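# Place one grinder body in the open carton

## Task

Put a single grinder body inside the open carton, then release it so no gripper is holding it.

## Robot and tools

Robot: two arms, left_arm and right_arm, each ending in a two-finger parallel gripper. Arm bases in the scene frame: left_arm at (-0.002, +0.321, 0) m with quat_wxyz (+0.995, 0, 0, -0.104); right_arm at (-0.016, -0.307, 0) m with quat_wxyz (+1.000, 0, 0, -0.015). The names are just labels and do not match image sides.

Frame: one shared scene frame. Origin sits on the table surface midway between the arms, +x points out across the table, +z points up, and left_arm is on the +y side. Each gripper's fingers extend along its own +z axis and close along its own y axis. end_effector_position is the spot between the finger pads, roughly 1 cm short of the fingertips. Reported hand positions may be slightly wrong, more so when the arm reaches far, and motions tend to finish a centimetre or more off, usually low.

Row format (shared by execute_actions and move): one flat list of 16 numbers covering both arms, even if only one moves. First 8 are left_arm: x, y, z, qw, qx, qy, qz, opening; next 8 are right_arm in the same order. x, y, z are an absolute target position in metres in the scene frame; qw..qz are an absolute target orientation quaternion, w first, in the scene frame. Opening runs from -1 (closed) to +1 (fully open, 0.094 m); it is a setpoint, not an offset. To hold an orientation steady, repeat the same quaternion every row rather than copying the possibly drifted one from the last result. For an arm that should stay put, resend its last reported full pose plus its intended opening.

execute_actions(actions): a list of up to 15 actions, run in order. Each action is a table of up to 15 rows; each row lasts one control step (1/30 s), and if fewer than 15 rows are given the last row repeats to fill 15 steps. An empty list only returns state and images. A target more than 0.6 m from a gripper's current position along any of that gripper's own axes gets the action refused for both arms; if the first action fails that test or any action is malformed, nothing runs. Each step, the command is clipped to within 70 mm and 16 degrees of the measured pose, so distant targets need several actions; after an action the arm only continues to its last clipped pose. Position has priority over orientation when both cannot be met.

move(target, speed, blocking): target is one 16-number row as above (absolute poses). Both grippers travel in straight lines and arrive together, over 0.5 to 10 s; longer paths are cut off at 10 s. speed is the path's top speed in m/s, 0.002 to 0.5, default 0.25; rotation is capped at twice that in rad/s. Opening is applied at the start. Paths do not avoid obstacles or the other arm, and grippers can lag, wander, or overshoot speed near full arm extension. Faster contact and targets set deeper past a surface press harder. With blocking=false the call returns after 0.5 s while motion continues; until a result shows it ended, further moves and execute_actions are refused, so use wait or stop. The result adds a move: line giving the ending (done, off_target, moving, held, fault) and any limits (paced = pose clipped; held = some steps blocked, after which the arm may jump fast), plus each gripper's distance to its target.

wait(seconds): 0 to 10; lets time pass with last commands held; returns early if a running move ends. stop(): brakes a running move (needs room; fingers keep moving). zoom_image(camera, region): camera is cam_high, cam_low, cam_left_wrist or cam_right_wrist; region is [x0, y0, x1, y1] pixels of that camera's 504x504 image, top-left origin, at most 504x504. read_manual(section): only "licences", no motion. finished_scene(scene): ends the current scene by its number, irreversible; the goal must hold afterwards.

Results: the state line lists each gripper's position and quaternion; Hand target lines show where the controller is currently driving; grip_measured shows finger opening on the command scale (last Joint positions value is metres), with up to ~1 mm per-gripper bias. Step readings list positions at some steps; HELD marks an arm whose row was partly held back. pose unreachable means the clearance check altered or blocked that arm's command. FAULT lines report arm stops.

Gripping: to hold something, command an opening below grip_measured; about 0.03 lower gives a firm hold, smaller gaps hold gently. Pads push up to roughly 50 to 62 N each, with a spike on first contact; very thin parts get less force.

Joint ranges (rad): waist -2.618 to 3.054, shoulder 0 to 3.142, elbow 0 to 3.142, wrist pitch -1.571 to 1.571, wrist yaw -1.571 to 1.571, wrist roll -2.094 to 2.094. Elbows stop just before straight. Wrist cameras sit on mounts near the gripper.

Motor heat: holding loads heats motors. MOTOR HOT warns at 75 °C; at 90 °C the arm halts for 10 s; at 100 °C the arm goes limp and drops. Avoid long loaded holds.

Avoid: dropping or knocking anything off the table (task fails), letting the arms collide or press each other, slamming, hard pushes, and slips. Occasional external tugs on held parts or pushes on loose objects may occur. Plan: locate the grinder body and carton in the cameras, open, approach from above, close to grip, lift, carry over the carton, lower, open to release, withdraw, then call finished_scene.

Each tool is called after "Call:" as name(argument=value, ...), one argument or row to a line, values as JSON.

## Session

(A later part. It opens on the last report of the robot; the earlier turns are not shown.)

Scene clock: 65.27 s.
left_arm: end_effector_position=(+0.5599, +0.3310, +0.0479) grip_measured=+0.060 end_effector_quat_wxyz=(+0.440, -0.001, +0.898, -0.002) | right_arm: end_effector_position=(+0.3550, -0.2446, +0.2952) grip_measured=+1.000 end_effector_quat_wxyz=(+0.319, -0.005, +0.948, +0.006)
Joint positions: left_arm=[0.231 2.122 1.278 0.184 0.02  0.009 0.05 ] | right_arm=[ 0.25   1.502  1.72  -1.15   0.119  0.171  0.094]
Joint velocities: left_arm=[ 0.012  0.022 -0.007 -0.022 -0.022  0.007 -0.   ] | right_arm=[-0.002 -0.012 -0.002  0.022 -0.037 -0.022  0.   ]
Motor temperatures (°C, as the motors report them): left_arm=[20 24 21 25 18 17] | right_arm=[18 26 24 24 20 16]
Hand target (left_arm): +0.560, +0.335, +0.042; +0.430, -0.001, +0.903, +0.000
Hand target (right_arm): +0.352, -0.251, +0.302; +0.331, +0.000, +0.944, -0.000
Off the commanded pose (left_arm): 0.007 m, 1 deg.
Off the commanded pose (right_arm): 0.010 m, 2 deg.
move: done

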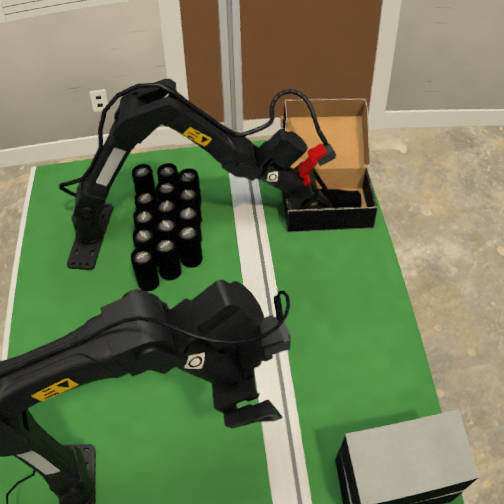

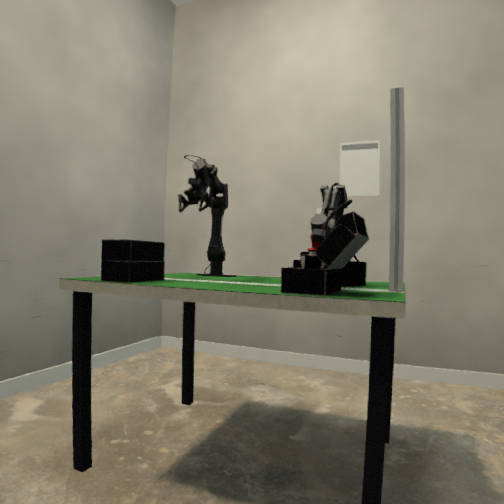

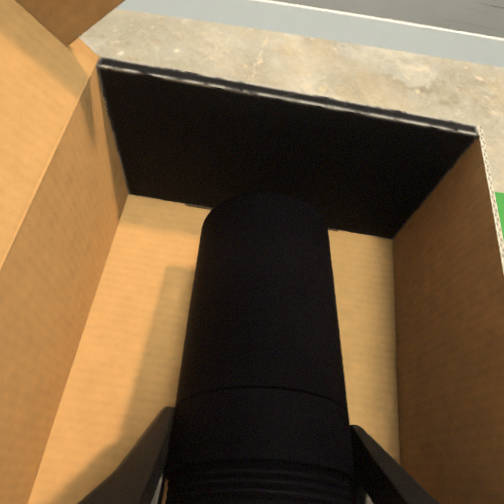

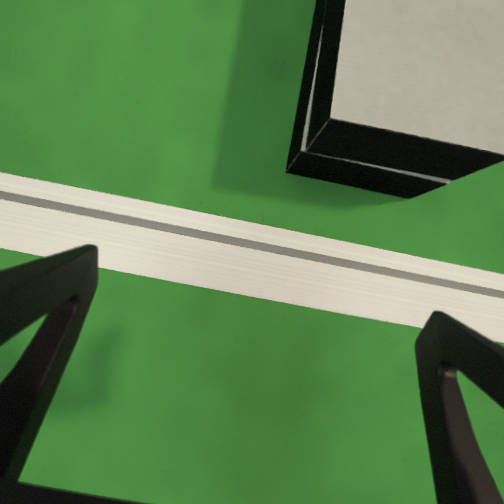

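Pivoting nicely; a little more, then release.

Call:
move(
  target=[0.562,0.335,0.026,0.38,0,0.925,0,0.056,0.352,-0.251,0.302,0.33,0,0.94,0,1],
  speed=0.04,
)

Call:
move(
  target=[0.53,0.325,0.17,0.40,0,0.916,0,0.3,0.352,-0.251,0.302,0.33,0,0.94,0,1],
  speed=0.15,
)

Scene clock: 70.17 s.
left_arm: end_effector_position=(+0.5622, +0.3311, +0.0324) grip_measured=+0.060 end_effector_quat_wxyz=(+0.395, -0.001, +0.919, -0.003) | right_arm: end_effector_position=(+0.3550, -0.2446, +0.2952) grip_measured=+1.000 end_effector_quat_wxyz=(+0.319, -0.005, +0.948, +0.006)
Joint positions: left_arm=[0.231 2.174 1.38  0.034 0.02  0.011 0.05 ] | right_arm=[ 0.25   1.502  1.72  -1.15   0.119  0.171  0.094]
Joint velocities: left_arm=[-0.002 -0.007 -0.017 -0.007 -0.037 -0.066 -0.   ] | right_arm=[-0.007  0.002  0.002 -0.051  0.007 -0.007  0.   ]
Motor temperatures (°C, as the motors report them): left_arm=[20 24 21 24 18 17] | right_arm=[18 26 24 24 20 16]
Hand target (left_arm): +0.562, +0.335, +0.026; +0.381, -0.001, +0.925, +0.000
Hand target (right_arm): +0.352, -0.251, +0.302; +0.331, +0.000, +0.944, -0.000
Off the commanded pose (left_arm): 0.008 m, 2 deg.
Off the commanded pose (right_arm): 0.010 m, 2 deg.
move: done

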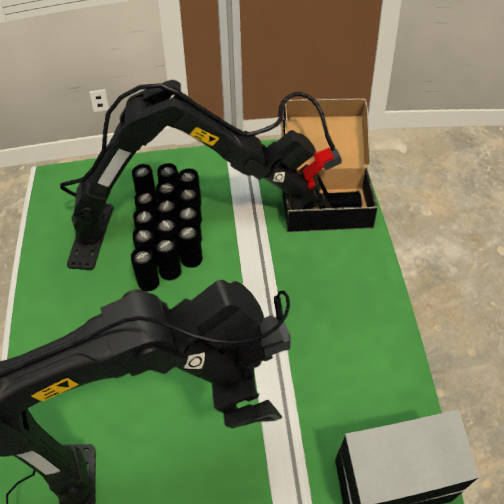

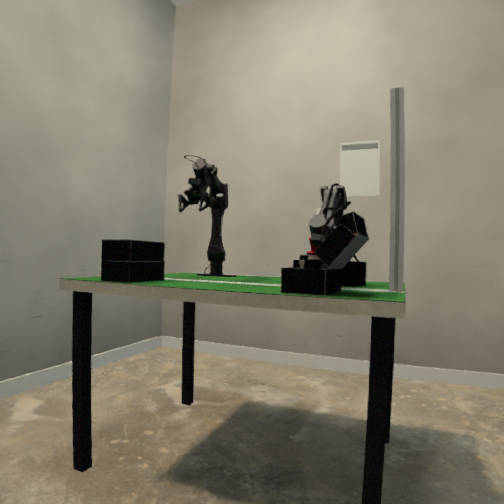

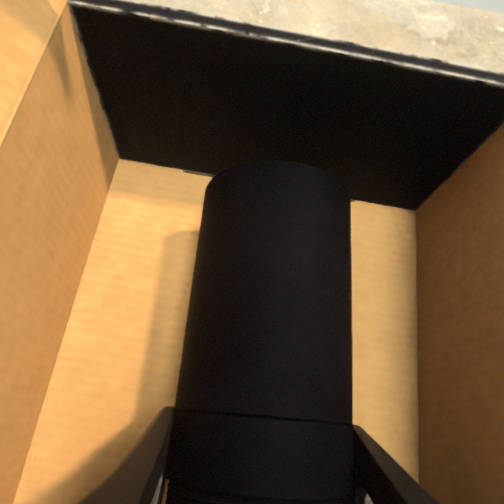

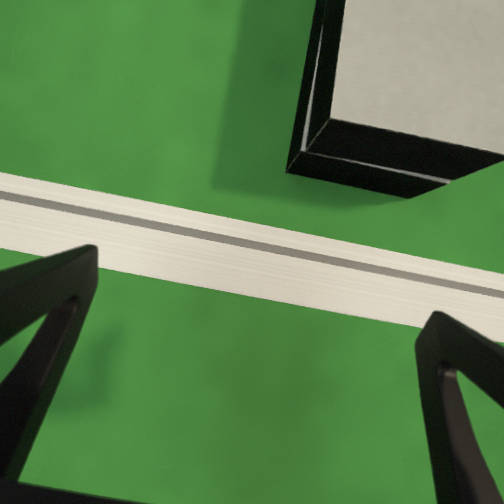

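Scene clock: 71.80 s.
left_arm: end_effector_position=(+0.5286, +0.3280, +0.1471) grip_measured=+0.297 end_effector_quat_wxyz=(+0.382, +0.000, +0.924, -0.000) | right_arm: end_effector_position=(+0.3549, -0.2446, +0.2951) grip_measured=+1.000 end_effector_quat_wxyz=(+0.318, -0.005, +0.948, +0.006)
Joint positions: left_arm=[ 0.223  1.908  1.49  -0.37   0.011  0.01   0.061] | right_arm=[ 0.25   1.502  1.72  -1.15   0.119  0.171  0.094]
Joint velocities: left_arm=[ 0.017 -0.002 -0.002 -0.022  0.037  0.066  0.   ] | right_arm=[-0.012  0.002 -0.007  0.066  0.037 -0.022  0.   ]
Motor temperatures (°C, as the motors report them): left_arm=[20 24 21 24 18 17] | right_arm=[18 26 24 24 20 16]
Hand target (left_arm): +0.531, +0.325, +0.169; +0.400, +0.000, +0.916, -0.000
Hand target (right_arm): +0.352, -0.251, +0.302; +0.331, +0.000, +0.944, -0.000
Off the commanded pose (left_arm): 0.023 m, 2 deg.
Off the commanded pose (right_arm): 0.010 m, 2 deg.
move: off_target (left_arm)

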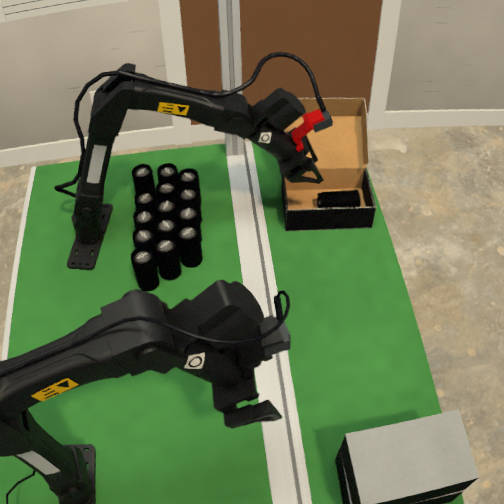

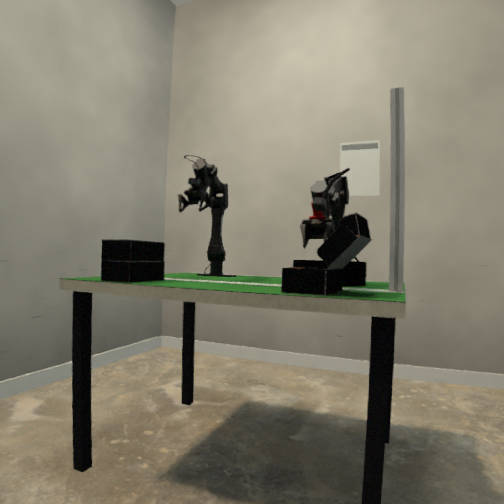

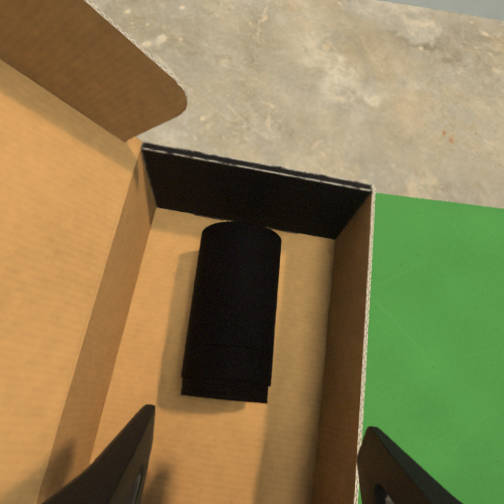

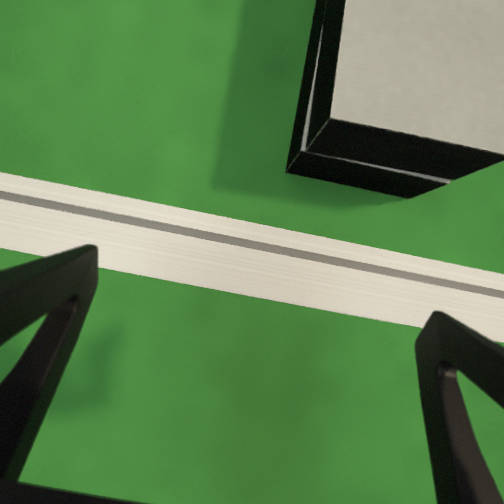

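Call:
finished_scene(
  scene=2,
)

The scene is finished: the task was done.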